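# Close and lock the lid of a mailer box

## Task

Shut the mailer box lid so that all flaps sit inside the walls and the front flap's lock tabs are caught beneath the front wall's ledge. The box must end roughly at its starting spot, unrotated, with no other table object in contact with it, and everything must stay closed without the robot holding it.

## Robot and tools

Robot: two arms, left_arm and right_arm, each ending in a parallel gripper. All positions and orientations use one scene frame: origin on the table surface midway between the arms, +x out over the table, +z up, and left_arm sits toward +y. The arm names do not match image left/right. A gripper's fingers extend along its own +z axis and separate along its own y axis. Its reported end_effector_position is the midpoint between the pads when closed, roughly 2 cm short of the fingertips; closing pushes the tips about 10 mm further along +z. Reported hand positions can be off, more so when reaching far.

Row format (used by both moving tools): a flat list of 16 numbers covering both arms, left_arm first then right_arm, 8 each: x, y, z (metres, scene frame, absolute target for end_effector_position), qw, qx, qy, qz (absolute target orientation, w first, scene frame), then opening. Opening runs from -1 (closed) to +1 (fully open, 0.084 m). Always fill all 16 values even if one arm stays still; to hold an arm in place, repeat its last reported position and quaternion with the desired opening, and keep a fixed quaternion you chose rather than copying a possibly drifted one.

execute_actions(actions): actions is a list of actions; each action is a list of 1 to 15 rows, each row played for one 1/30 s step; a short action repeats its final row until 15 steps have passed. An empty list just returns the current state and images. Each row is an absolute pose target, not an offset. Per step the controller clips the target to within 70 mm and 16 degrees of the measured pose, so distant targets take several actions, and after an action the arm only continues to its last clipped pose. If position and orientation conflict, position wins. A target more than 0.6 m from the gripper's current spot along any of its axes gets the action rejected for both arms; if the first action fails that test against the latest reported state, or any action is malformed, nothing in the call runs.

move(target, speed, blocking): target is one 16-number row of absolute poses. Each gripper follows a straight line toward its pose; both paths finish at the same moment, lasting 0.5 to 10 s (cut off at 10 s). speed is the top path speed in m/s, 0.002 to 0.5, default 0.25; rotation is capped at twice that in rad/s. Openings are applied at the start. Paths ignore obstacles and the other arm, and grippers can lag, wander or overshoot the speed, especially near full arm extension. Faster moves and targets placed deeper past a contact hit and press harder. The result adds a move: line with the ending (done, off_target, moving, held, fault) and which limits acted (paced = target clipped; held = some steps blocked, after which the arm may surge), plus each gripper's distance from its pose. With blocking=false the result comes back after 0.5 s while motion continues; further moves or execute_actions are refused until a result shows the move ended, so use wait or stop first.

wait(seconds): 0 to 10; runs the scene with arms holding their last command, returning early if a running move finishes. stop(): brakes a running move; it needs room, more at speed; fingers keep moving. zoom_image(camera, region): camera is cam_high, cam_low, cam_left_wrist or cam_right_wrist; region is [x0, y0, x1, y1] in pixels from the top-left, at most 504 by 504. All four cameras give 896x504 images, returned in that order. show_instructions(): displays the reference pages, no motion. finished_scene(scene): ends the current scene, given its number; irreversible, and the goal must already hold stably.

Result lines: the state line gives each gripper's position, quaternion and linear/angular velocities. Hand target lines show where the controller is currently driving each gripper. grip_measured is the actual finger opening on the command scale; to keep holding something, command a value clearly below it (lower squeezes harder, up to about 24 N per pad for objects up to ~6 cm). A pose unreachable line means the clearance check altered or blocked that arm's command. Joint torques follow the joint order, with offsets and noise, nonzero even in free air.

Joint ranges (rad), base to gripper: waist -6.283 to 6.283, shoulder -2.059 to 2.094, upper arm roll -6.283 to 6.283, elbow -0.192 to 3.927, forearm roll -6.283 to 6.283, wrist pitch -1.693 to 3.142, wrist roll -6.283 to 6.283. Load limits (N m): waist 44.5, shoulder 44.5, upper arm roll 26.7, elbow 26.7, forearm roll 26.7, wrist pitch 17.8, wrist roll 17.8; held weight counts. Exceeding one triggers a torque fault: the arm backs off, freezes 10 s and drops the rest of the call. Sustained loads heat motors; MOTOR HOT appears from 65 °C and at 80 °C the arm is braked until cooled (OVER-TEMPERATURE FAULT).

Avoid: knocking anything off the table (fails the task), the arms colliding or pushing on each other, dropping or slamming parts, hard shoves on the box, and shifting or rotating the box. Held parts may occasionally get a brief tug. Prefer smooth, moderate-speed motions.

Each tool is called after "Emit:" by a JSON object that holds its "name" and its "arguments", one argument or row to a line.

## Session

Emit:
{"name": "execute_actions", "arguments": {
  "actions": []
}}

Scene clock: 0.00 s.
left_arm: end_effector_position=(+0.3770, +0.3856, +0.2482) grip_measured=+1.00 end_effector_quat_wxyz=(+0.001, +1.000, -0.012, -0.001) end_effector_velocity=(-0.001, -0.000, +0.000) end_effector_angular_velocity=(+0.000, +0.002, -0.001) | right_arm: end_effector_position=(+0.4286, -0.3999, +0.2493) grip_measured=+1.00 end_effector_quat_wxyz=(-0.001, +0.999, -0.032, -0.001) end_effector_velocity=(+0.000, -0.000, +0.000) end_effector_angular_velocity=(-0.000, -0.000, -0.000)
Joint positions: left_arm=[-0.002 -0.247 -0.     0.917 -0.003  1.167  0.001  0.084] | right_arm=[-0.002 -0.251 -0.     0.917  0.002  1.169 -0.002  0.084]
Joint velocities: left_arm=[-0.001 -0.001 -0.     0.     0.     0.002 -0.     0.   ] | right_arm=[-0.001 -0.     0.     0.    -0.     0.    -0.     0.   ]
Joint torques (N m, as the arm reports them, + toward a larger angle): no reading
Hand target (left_arm): +0.377, +0.386, +0.248; +0.001, +1.000, -0.012, -0.001
Hand target (right_arm): +0.429, -0.400, +0.249; -0.001, +0.999, -0.032, -0.001

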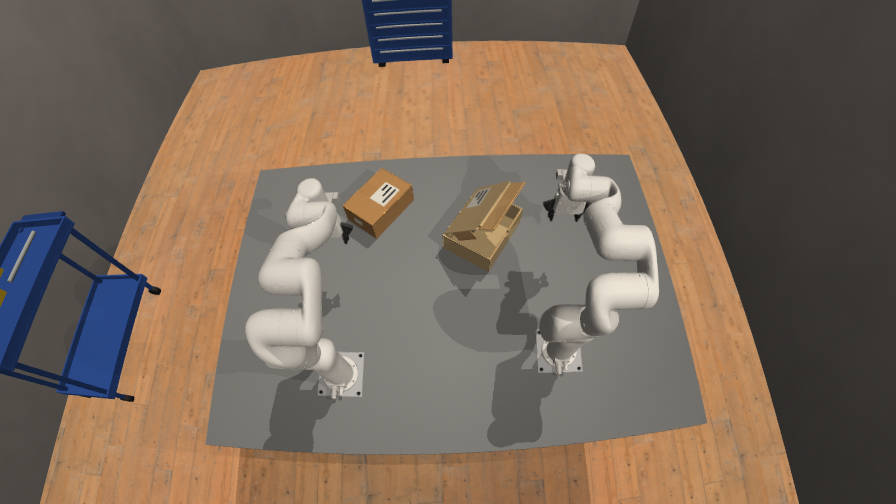

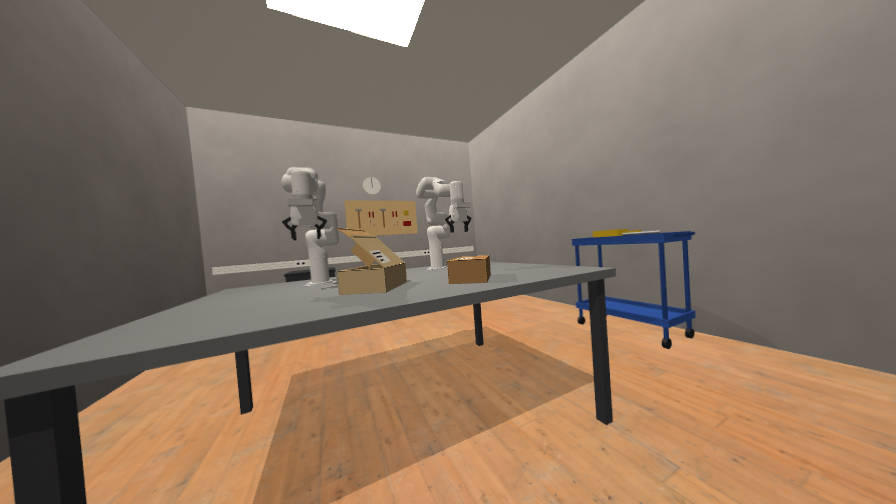

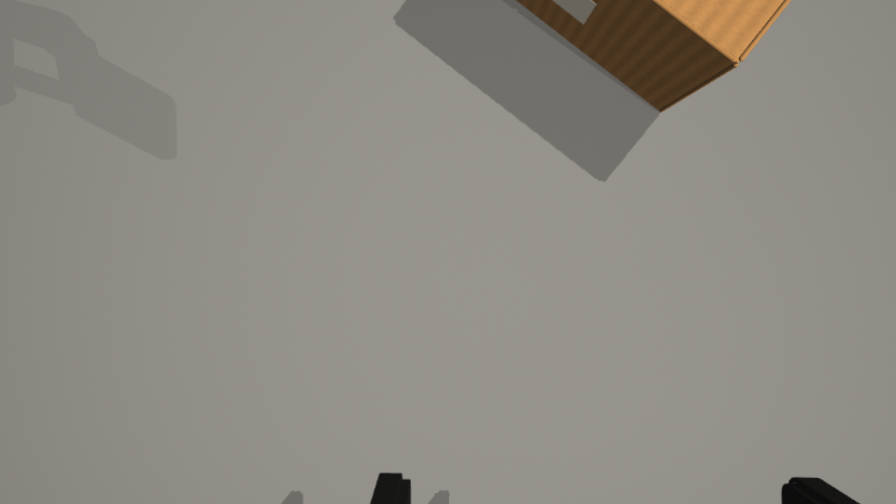

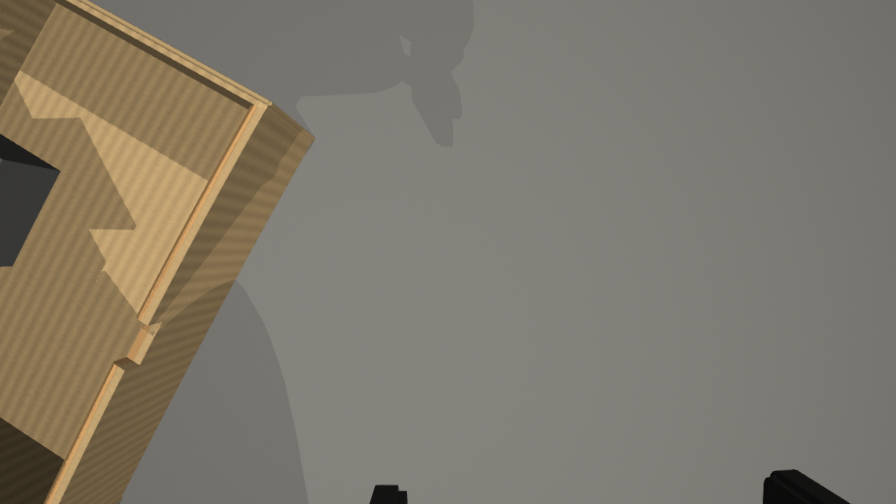

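Emit:
{"name": "show_instructions", "arguments": {

}}

Emit:
{"name": "zoom_image", "arguments": {
  "camera": "cam_high",
  "region": [400,150,600,290]
}}

Reference images for this scene: manual page 1, manual page 2, manual page 3, manual page 4, manual page 5, manual page 6.

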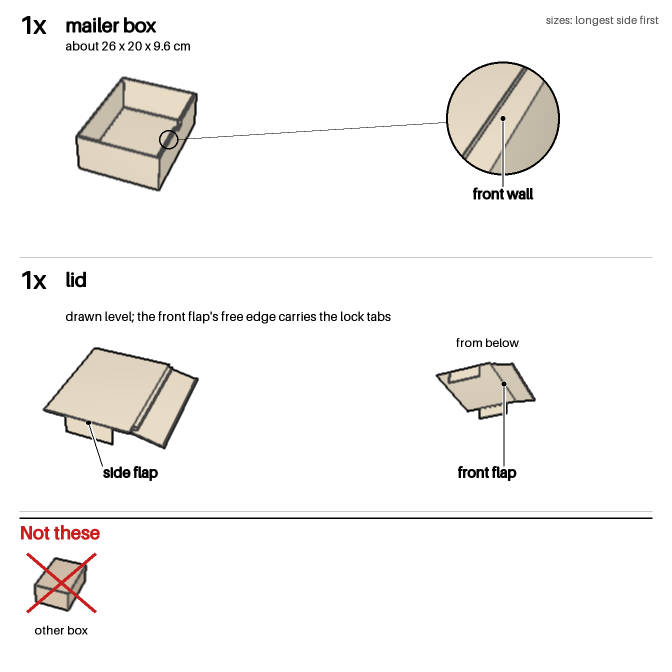

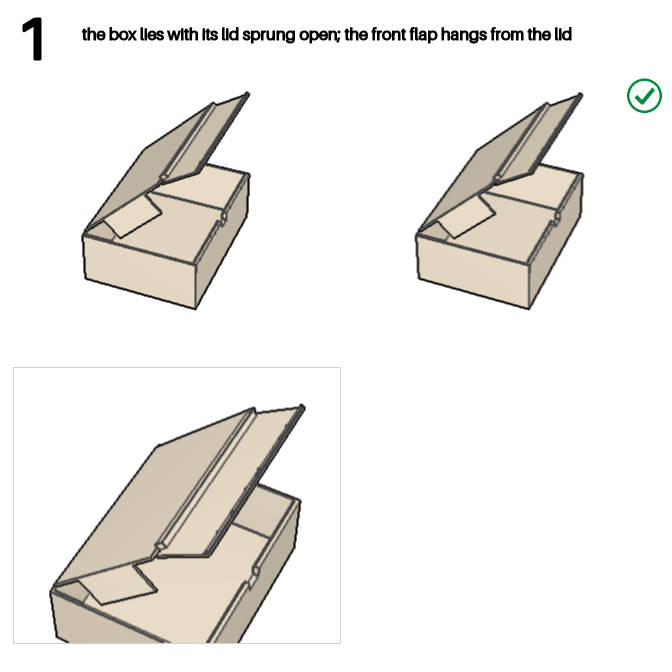

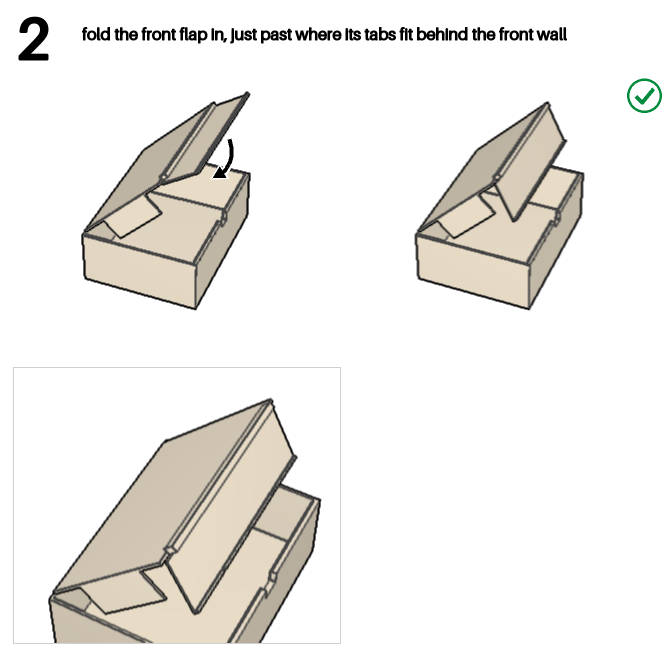

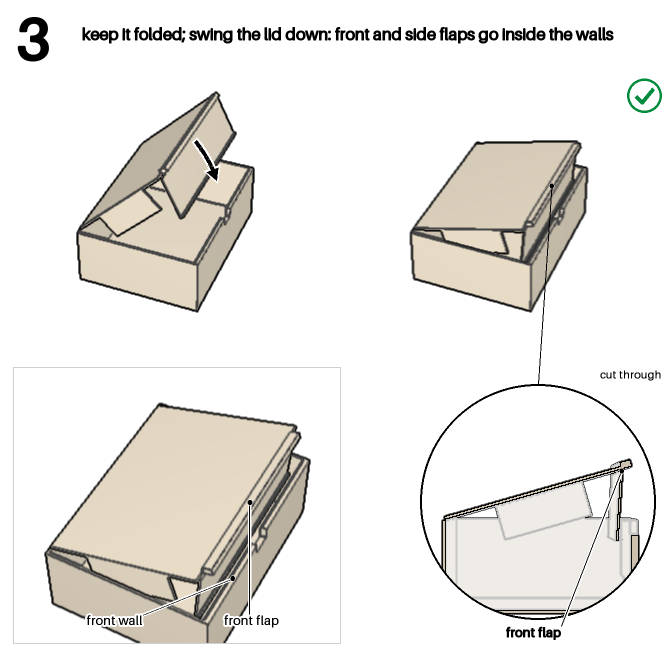

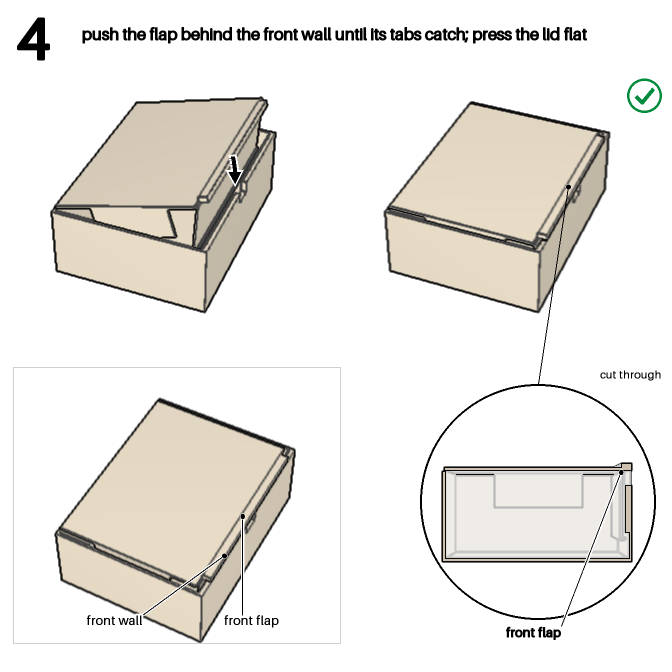

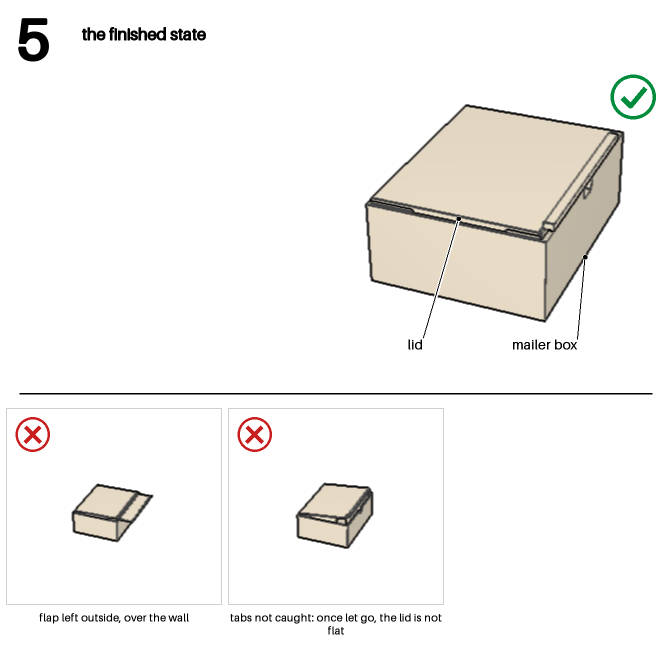

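Region (400, 150, 600, 290) of cam_high's 896x504 image, scaled by 2.520, with more detail than that image has; it fills the top 353 rows of this view, and the rest is white.

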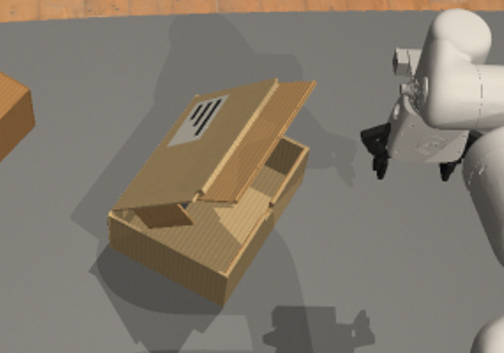

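Emit:
{"name": "execute_actions", "arguments": {
  "actions": []
}}

Scene clock: 30.70 s.
left_arm: end_effector_position=(+0.3770, +0.3856, +0.2482) grip_measured=+1.00 end_effector_quat_wxyz=(+0.001, +1.000, -0.012, -0.001) end_effector_velocity=(-0.000, +0.000, +0.000) end_effector_angular_velocity=(-0.001, +0.000, +0.001) | right_arm: end_effector_position=(+0.4286, -0.3999, +0.2493) grip_measured=+1.00 end_effector_quat_wxyz=(-0.001, +0.999, -0.032, -0.001) end_effector_velocity=(+0.000, -0.000, +0.000) end_effector_angular_velocity=(-0.000, -0.001, -0.001)
Joint positions: left_arm=[-0.002 -0.247 -0.     0.917 -0.003  1.167  0.001  0.084] | right_arm=[-0.002 -0.251 -0.     0.917  0.002  1.169 -0.002  0.084]
Joint velocities: left_arm=[ 0.001 -0.001 -0.    -0.    -0.001  0.001  0.    -0.   ] | right_arm=[ 0.     0.    -0.001  0.    -0.    -0.     0.001 -0.   ]
Joint torques (N m, as the arm reports them, + toward a larger angle): left_arm=[ -1.1  -17.62   0.61  20.58   1.    -0.96   0.18] | right_arm=[ -1.28 -18.86  -0.09  11.94  -0.59  -0.97  -0.42]
Hand target (left_arm): +0.377, +0.386, +0.248; +0.001, +1.000, -0.012, -0.001
Hand target (right_arm): +0.429, -0.400, +0.249; -0.001, +0.999, -0.032, -0.001

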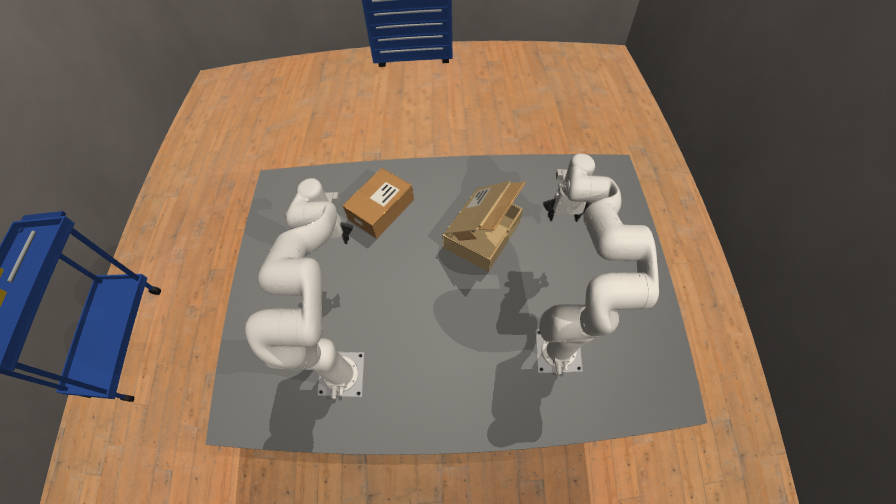

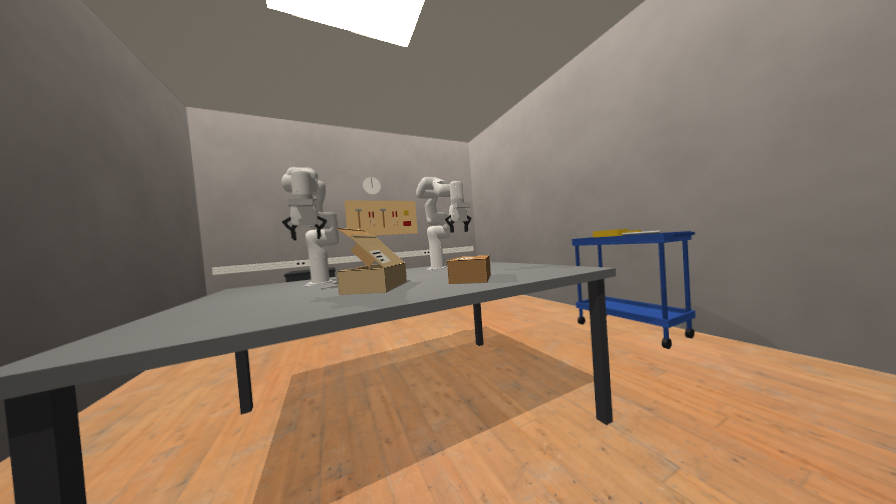

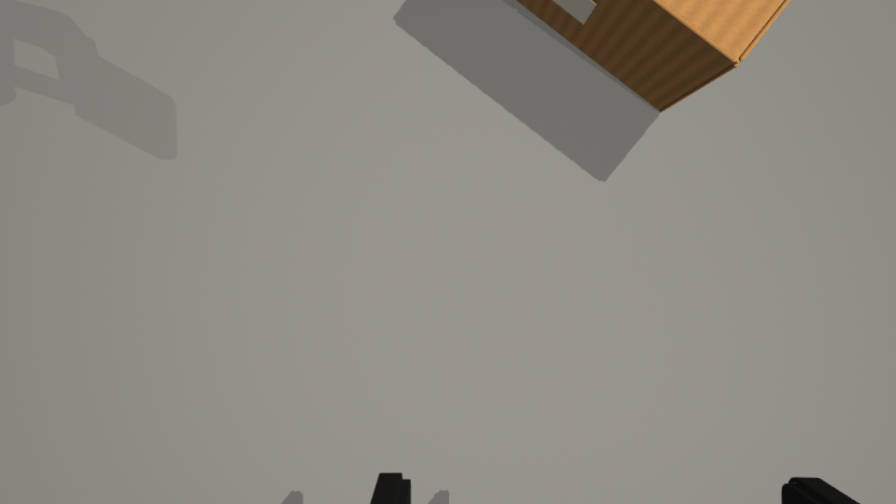

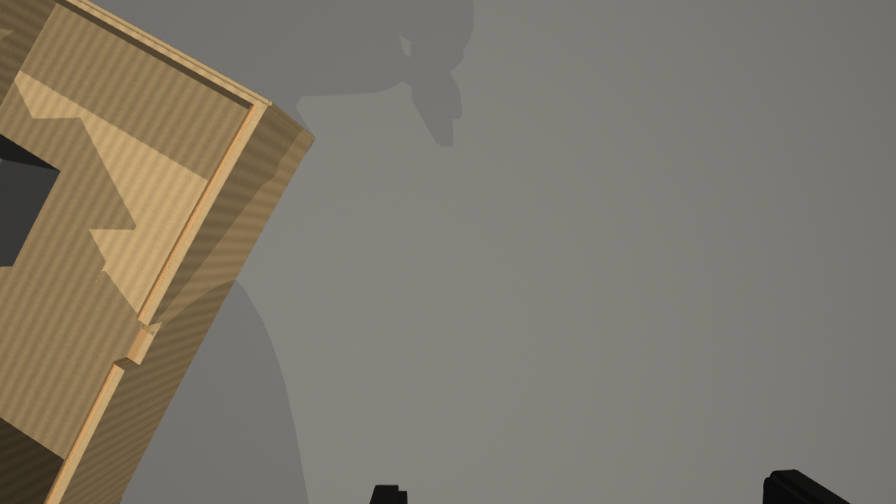

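Emit:
{"name": "show_instructions", "arguments": {

}}

Emit:
{"name": "move", "arguments": {
  "target": [0.40,0.25,0.36,0,1,0,0,-1,0.42,-0.22,0.40,0,1,0,0,-1]
}}

Reference images for this scene: manual page 1, manual page 2, manual page 3, manual page 4, manual page 5, manual page 6.

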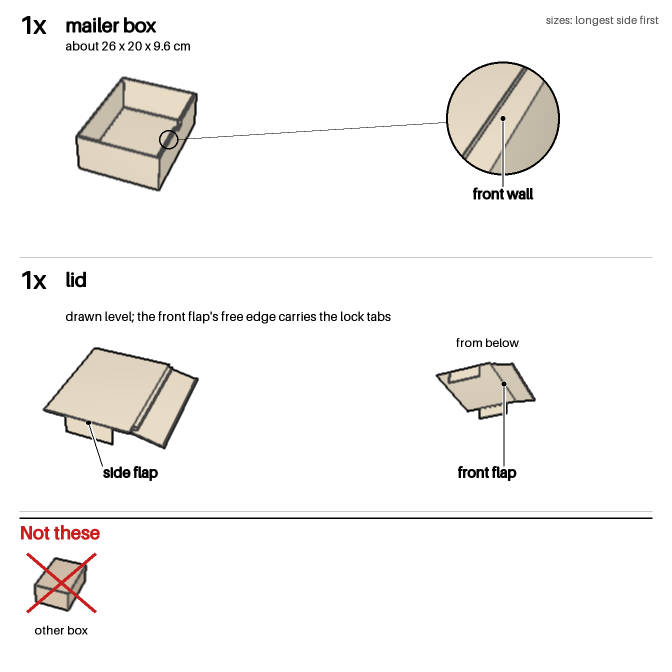

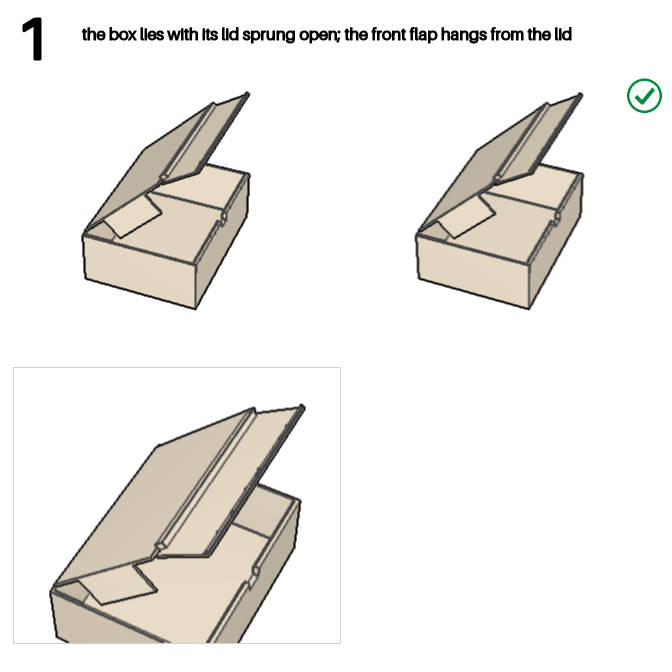

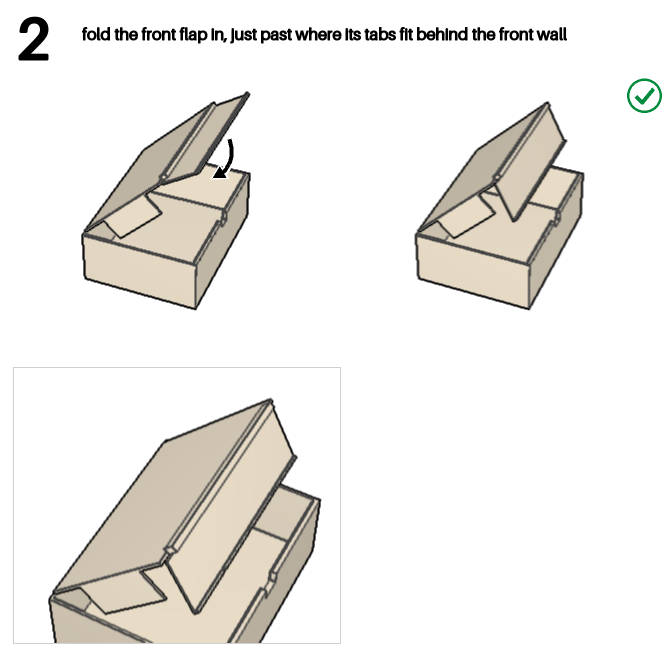

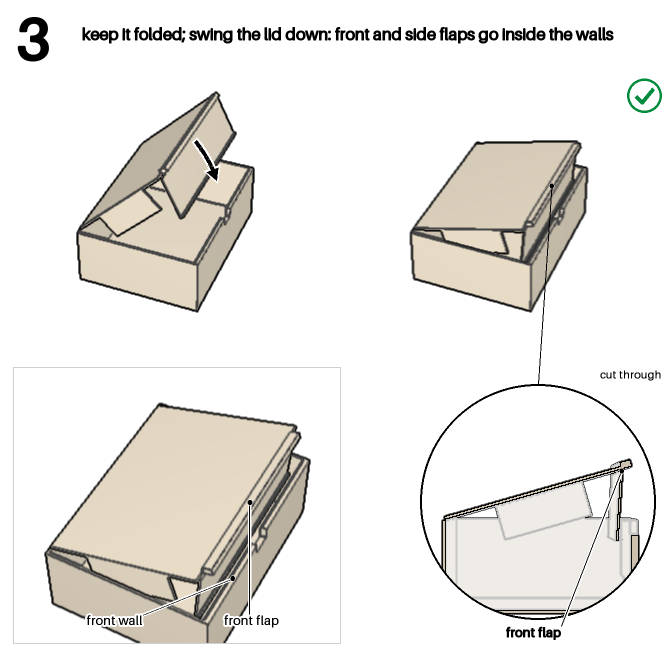

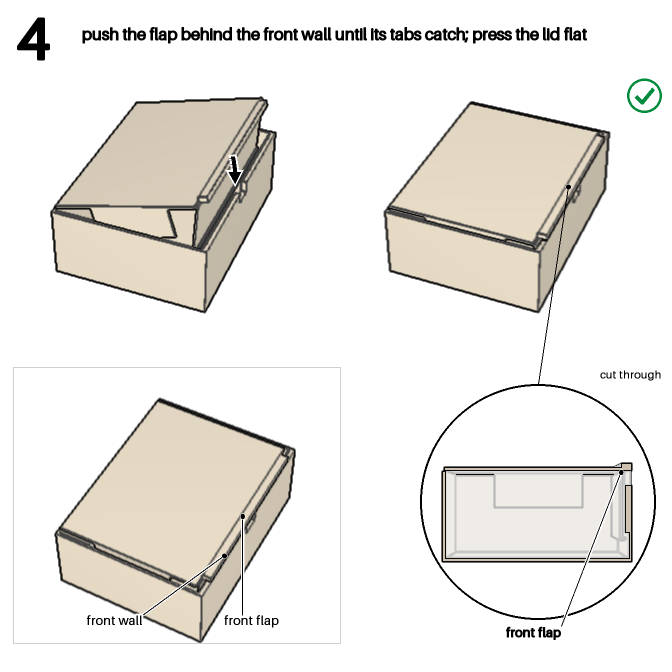

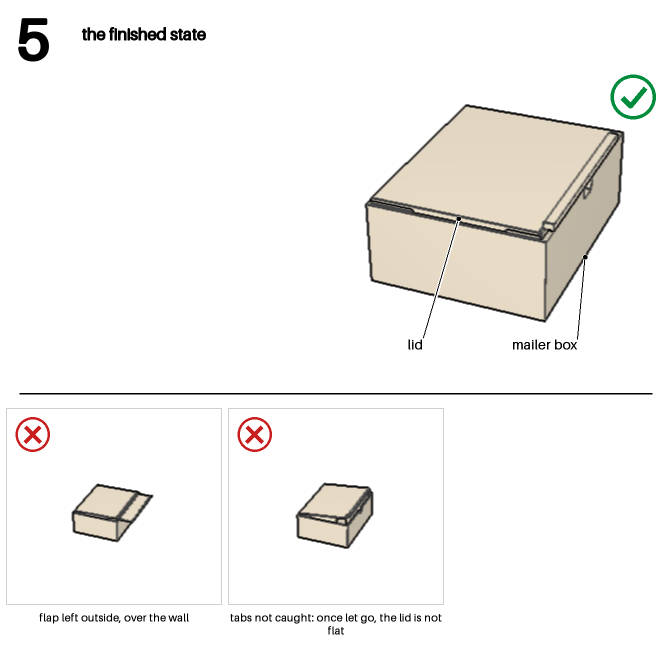

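Scene clock: 34.93 s.
left_arm: end_effector_position=(+0.4000, +0.2500, +0.3598) grip_measured=-1.00 end_effector_quat_wxyz=(+0.000, +1.000, -0.000, -0.000) end_effector_velocity=(+0.000, -0.001, +0.001) end_effector_angular_velocity=(+0.002, +0.001, -0.000) | right_arm: end_effector_position=(+0.4205, -0.2205, +0.3998) grip_measured=-1.00 end_effector_quat_wxyz=(+0.000, +1.000, +0.000, -0.000) end_effector_velocity=(+0.000, +0.002, +0.002) end_effector_angular_velocity=(+0.000, +0.000, -0.000)
Joint positions: left_arm=[-0.118 -0.1   -0.18   1.386 -0.018  1.485 -0.315  0.   ] | right_arm=[ 0.16  -0.171  0.244  1.433  0.041  1.6    0.34   0.   ]
Joint velocities: left_arm=[-0.     0.003 -0.002  0.006  0.002  0.004 -0.002  0.   ] | right_arm=[ 0.001  0.005  0.002  0.01  -0.     0.006  0.004  0.   ]
Joint torques (N m, as the arm reports them, + toward a larger angle): left_arm=[ -0.99 -21.05   1.23  20.23   0.9   -0.92   0.2 ] | right_arm=[ -1.49 -20.18  -1.1   11.49  -0.52  -1.05  -0.5 ]
Hand target (left_arm): +0.400, +0.250, +0.360; +0.000, +1.000, -0.000, -0.000
Hand target (right_arm): +0.420, -0.220, +0.400; +0.000, +1.000, +0.000, -0.000
Off the commanded pose (left_arm): 0.000 m, 0 deg.
Off the commanded pose (right_arm): 0.001 m, 0 deg.
move: done

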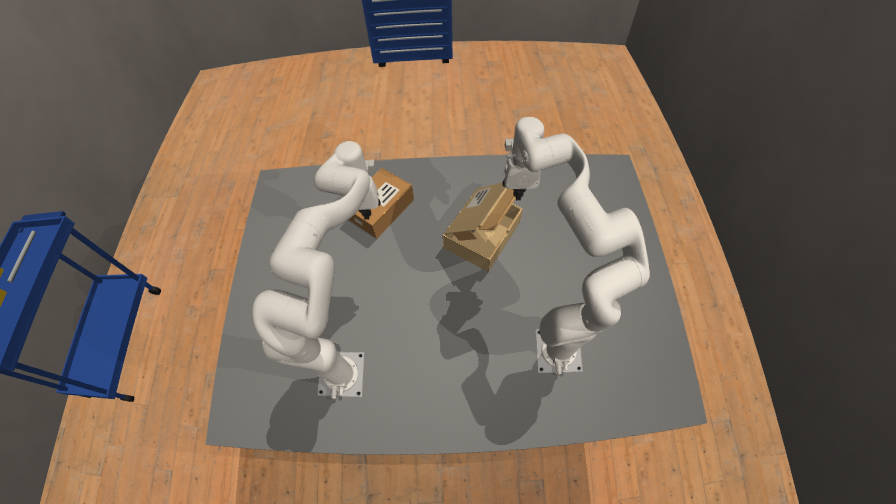

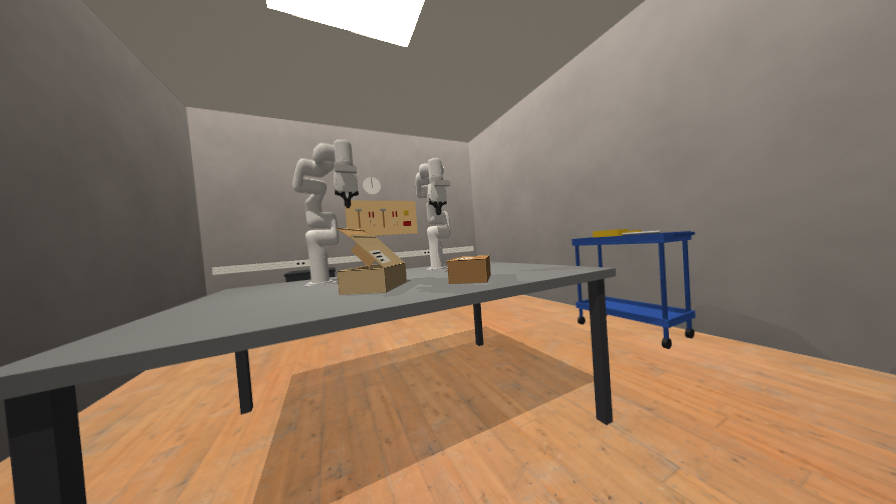

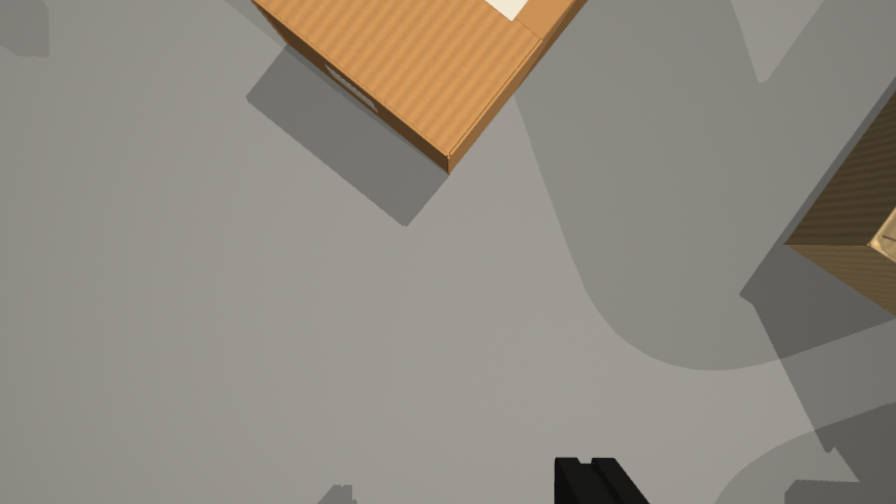

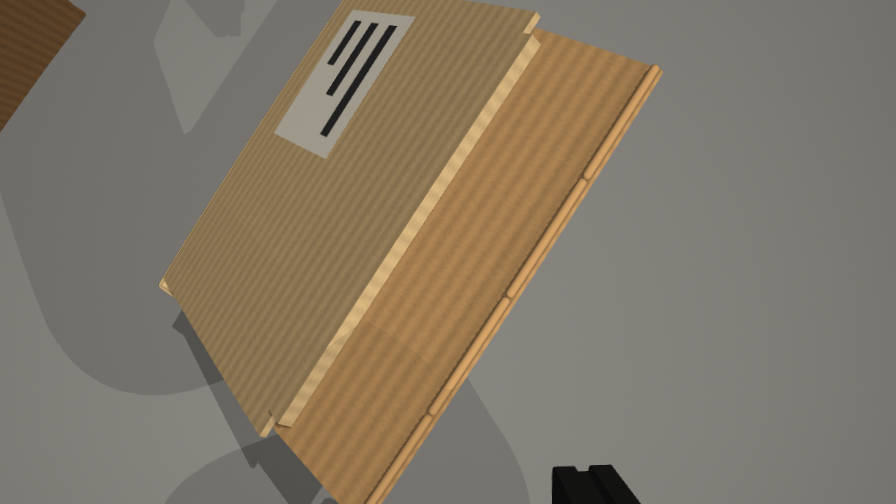

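Emit:
{"name": "move", "arguments": {
  "target": [0.49,-0.06,0.30,0.251,0.936,-0.239,-0.064,-1,0.492,-0.235,0.33,-0.126,0.960,-0.245,0.032,-1]
}}

Emit:
{"name": "move", "arguments": {
  "target": [0.483,-0.082,0.235,0.251,0.936,-0.239,-0.064,-1,0.492,-0.235,0.27,-0.2,0.947,-0.242,0.05,-1],
  "speed": 0.1
}}

Scene clock: 78.87 s.
left_arm: end_effector_position=(+0.4889, -0.0599, +0.3000) grip_measured=-1.00 end_effector_quat_wxyz=(+0.252, +0.936, -0.238, -0.062) end_effector_velocity=(+0.001, -0.002, +0.001) end_effector_angular_velocity=(+0.010, +0.015, -0.013) | right_arm: end_effector_position=(+0.4920, -0.2352, +0.3301) grip_measured=-1.00 end_effector_quat_wxyz=(-0.126, +0.961, -0.245, +0.032) end_effector_velocity=(+0.000, -0.001, -0.000) end_effector_angular_velocity=(-0.001, +0.000, -0.000)
Joint positions: left_arm=[-0.379  0.842 -0.36   2.416 -0.253  1.529 -0.137  0.   ] | right_arm=[ 0.082 -0.138  0.171  1.204  0.242  1.182  0.617  0.   ]
Joint velocities: left_arm=[-0.029  0.079  0.003  0.148  0.017  0.085 -0.02   0.   ] | right_arm=[-0.001  0.     0.    -0.    -0.001 -0.    -0.     0.   ]
Joint torques (N m, as the arm reports them, + toward a larger angle): left_arm=[ -1.21 -42.98  -4.27  18.99   0.23  -1.18   0.32] | right_arm=[ -1.1  -22.96  -0.75  12.51  -0.47  -1.23  -0.38]
Hand target (left_arm): +0.489, -0.060, +0.300; +0.251, +0.936, -0.238, -0.064
Hand target (right_arm): +0.492, -0.235, +0.330; -0.126, +0.961, -0.245, +0.032
Off the commanded pose (left_arm): 0.001 m, 0 deg.
Off the commanded pose (right_arm): 0.000 m, 0 deg.
move: done

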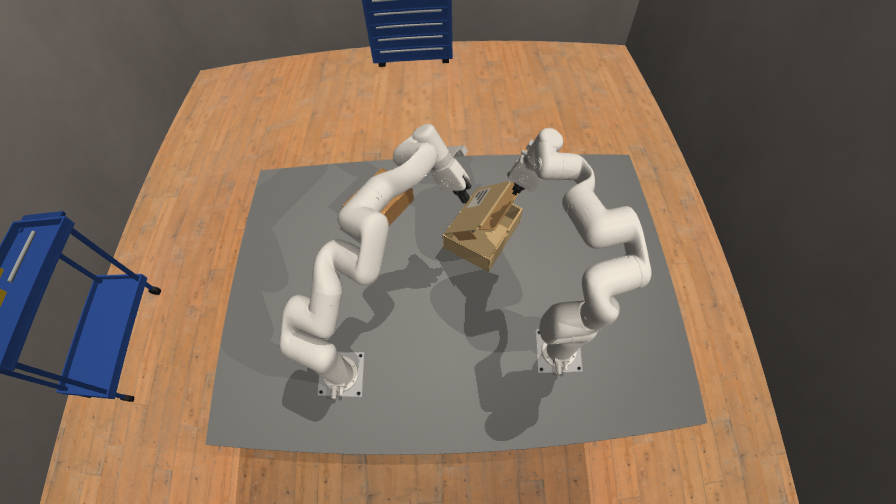

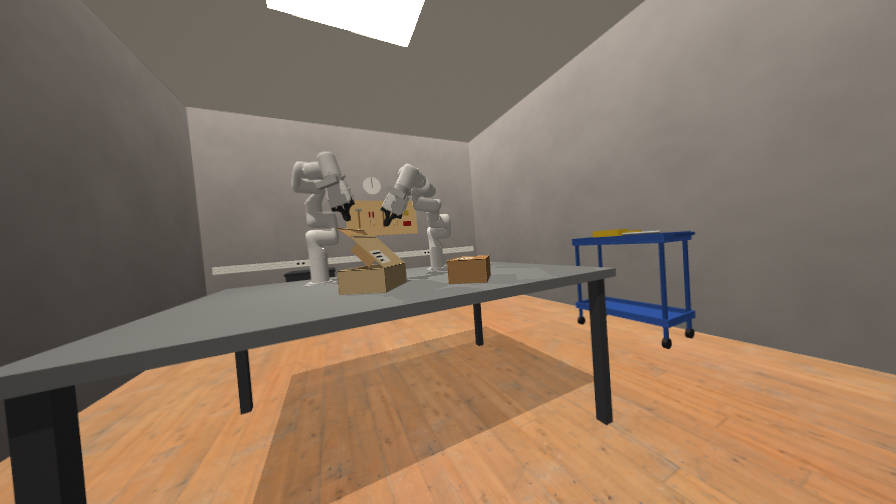

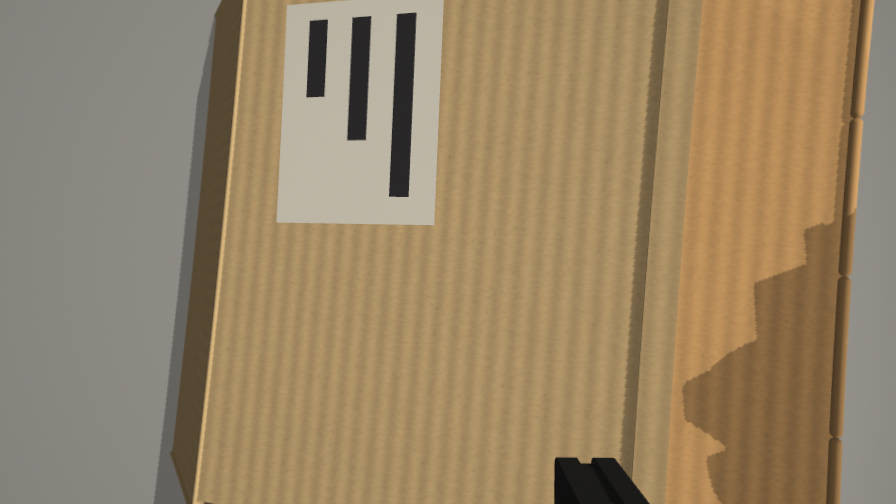

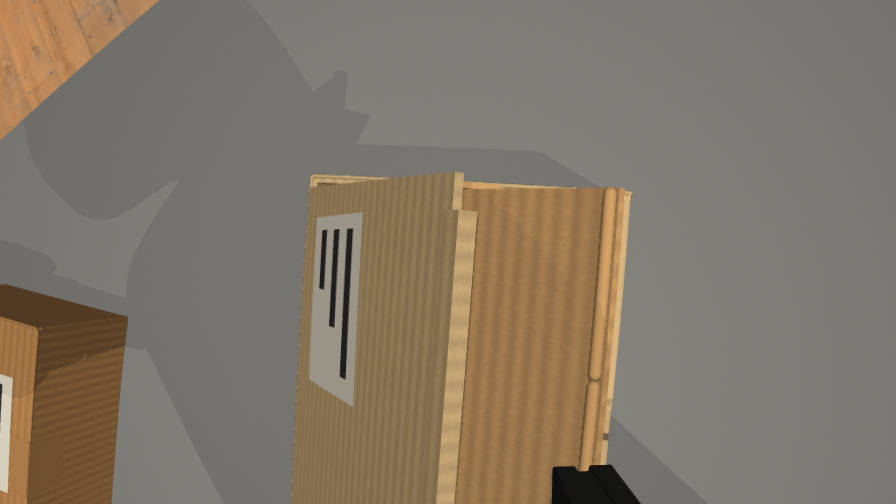

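Scene clock: 80.07 s.
left_arm: end_effector_position=(+0.4830, -0.0816, +0.2357) grip_measured=-1.00 end_effector_quat_wxyz=(+0.251, +0.936, -0.239, -0.064) end_effector_velocity=(+0.001, -0.001, -0.003) end_effector_angular_velocity=(-0.002, -0.003, +0.003) | right_arm: end_effector_position=(+0.4921, -0.2351, +0.2706) grip_measured=-1.00 end_effector_quat_wxyz=(-0.200, +0.948, -0.243, +0.050) end_effector_velocity=(+0.001, -0.000, -0.003) end_effector_angular_velocity=(+0.012, -0.007, -0.001)
Joint positions: left_arm=[-0.386  0.827 -0.359  2.203 -0.264  1.336 -0.094  0.   ] | right_arm=[ 0.09  -0.175  0.131  0.955  0.444  0.915  0.425  0.   ]
Joint velocities: left_arm=[ 0.001 -0.    -0.    -0.009 -0.    -0.012  0.002  0.   ] | right_arm=[ 0.001 -0.001 -0.005 -0.013  0.019 -0.016 -0.019  0.   ]
Joint torques (N m, as the arm reports them, + toward a larger angle): left_arm=[ -1.02 -41.75  -4.75  19.79   0.29  -0.88   0.03] | right_arm=[ -1.49 -21.93  -0.53  12.53  -0.33  -1.14  -0.42]
Hand target (left_arm): +0.483, -0.082, +0.235; +0.251, +0.936, -0.239, -0.064
Hand target (right_arm): +0.492, -0.235, +0.270; -0.200, +0.948, -0.243, +0.050
Off the commanded pose (left_arm): 0.001 m, 0 deg.
Off the commanded pose (right_arm): 0.001 m, 0 deg.
move: done

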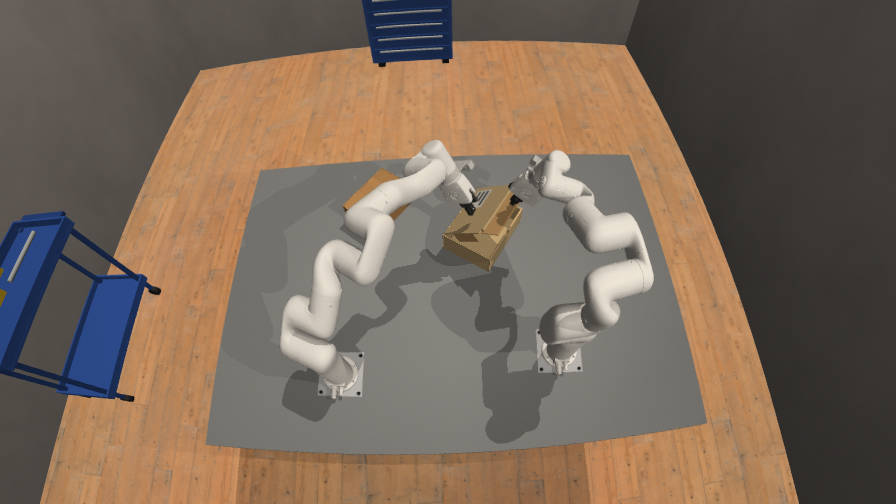

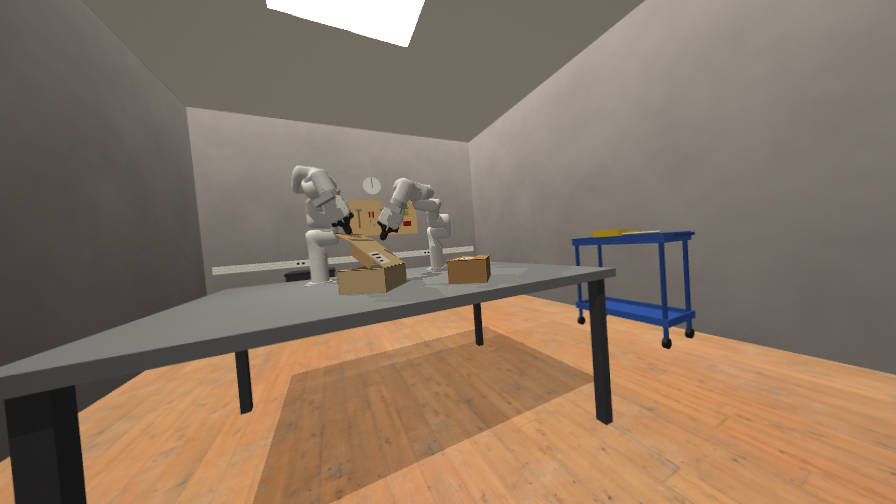

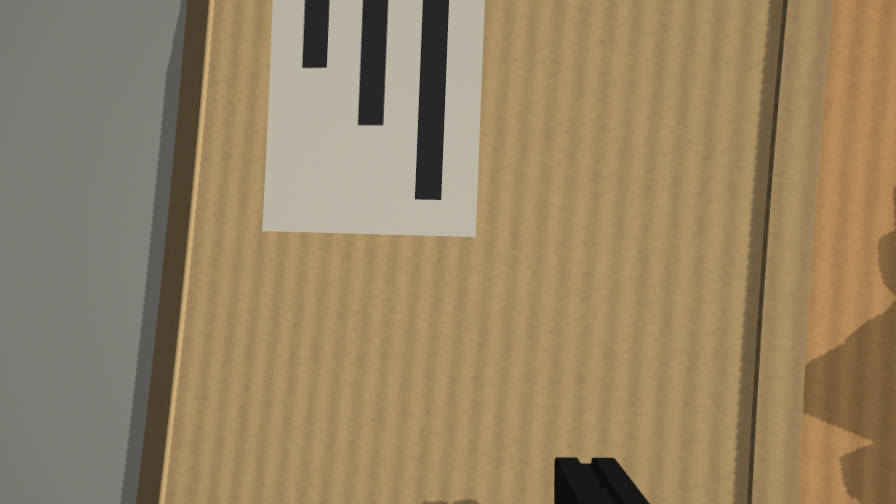

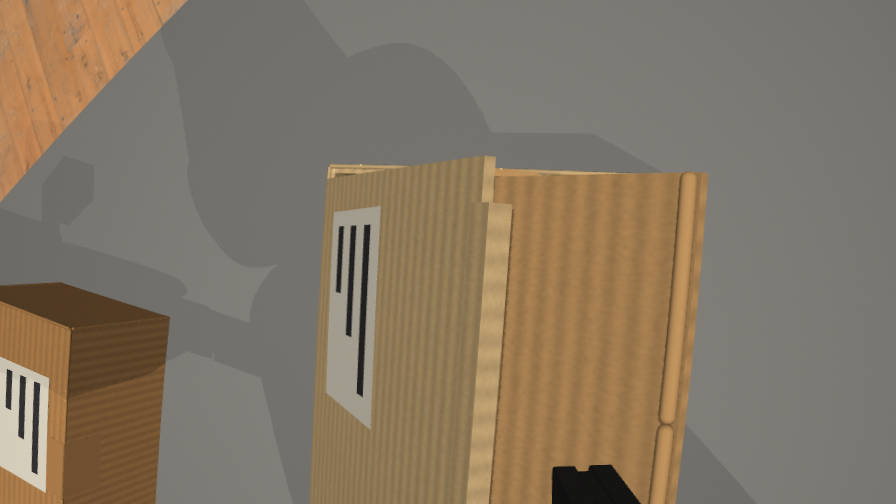

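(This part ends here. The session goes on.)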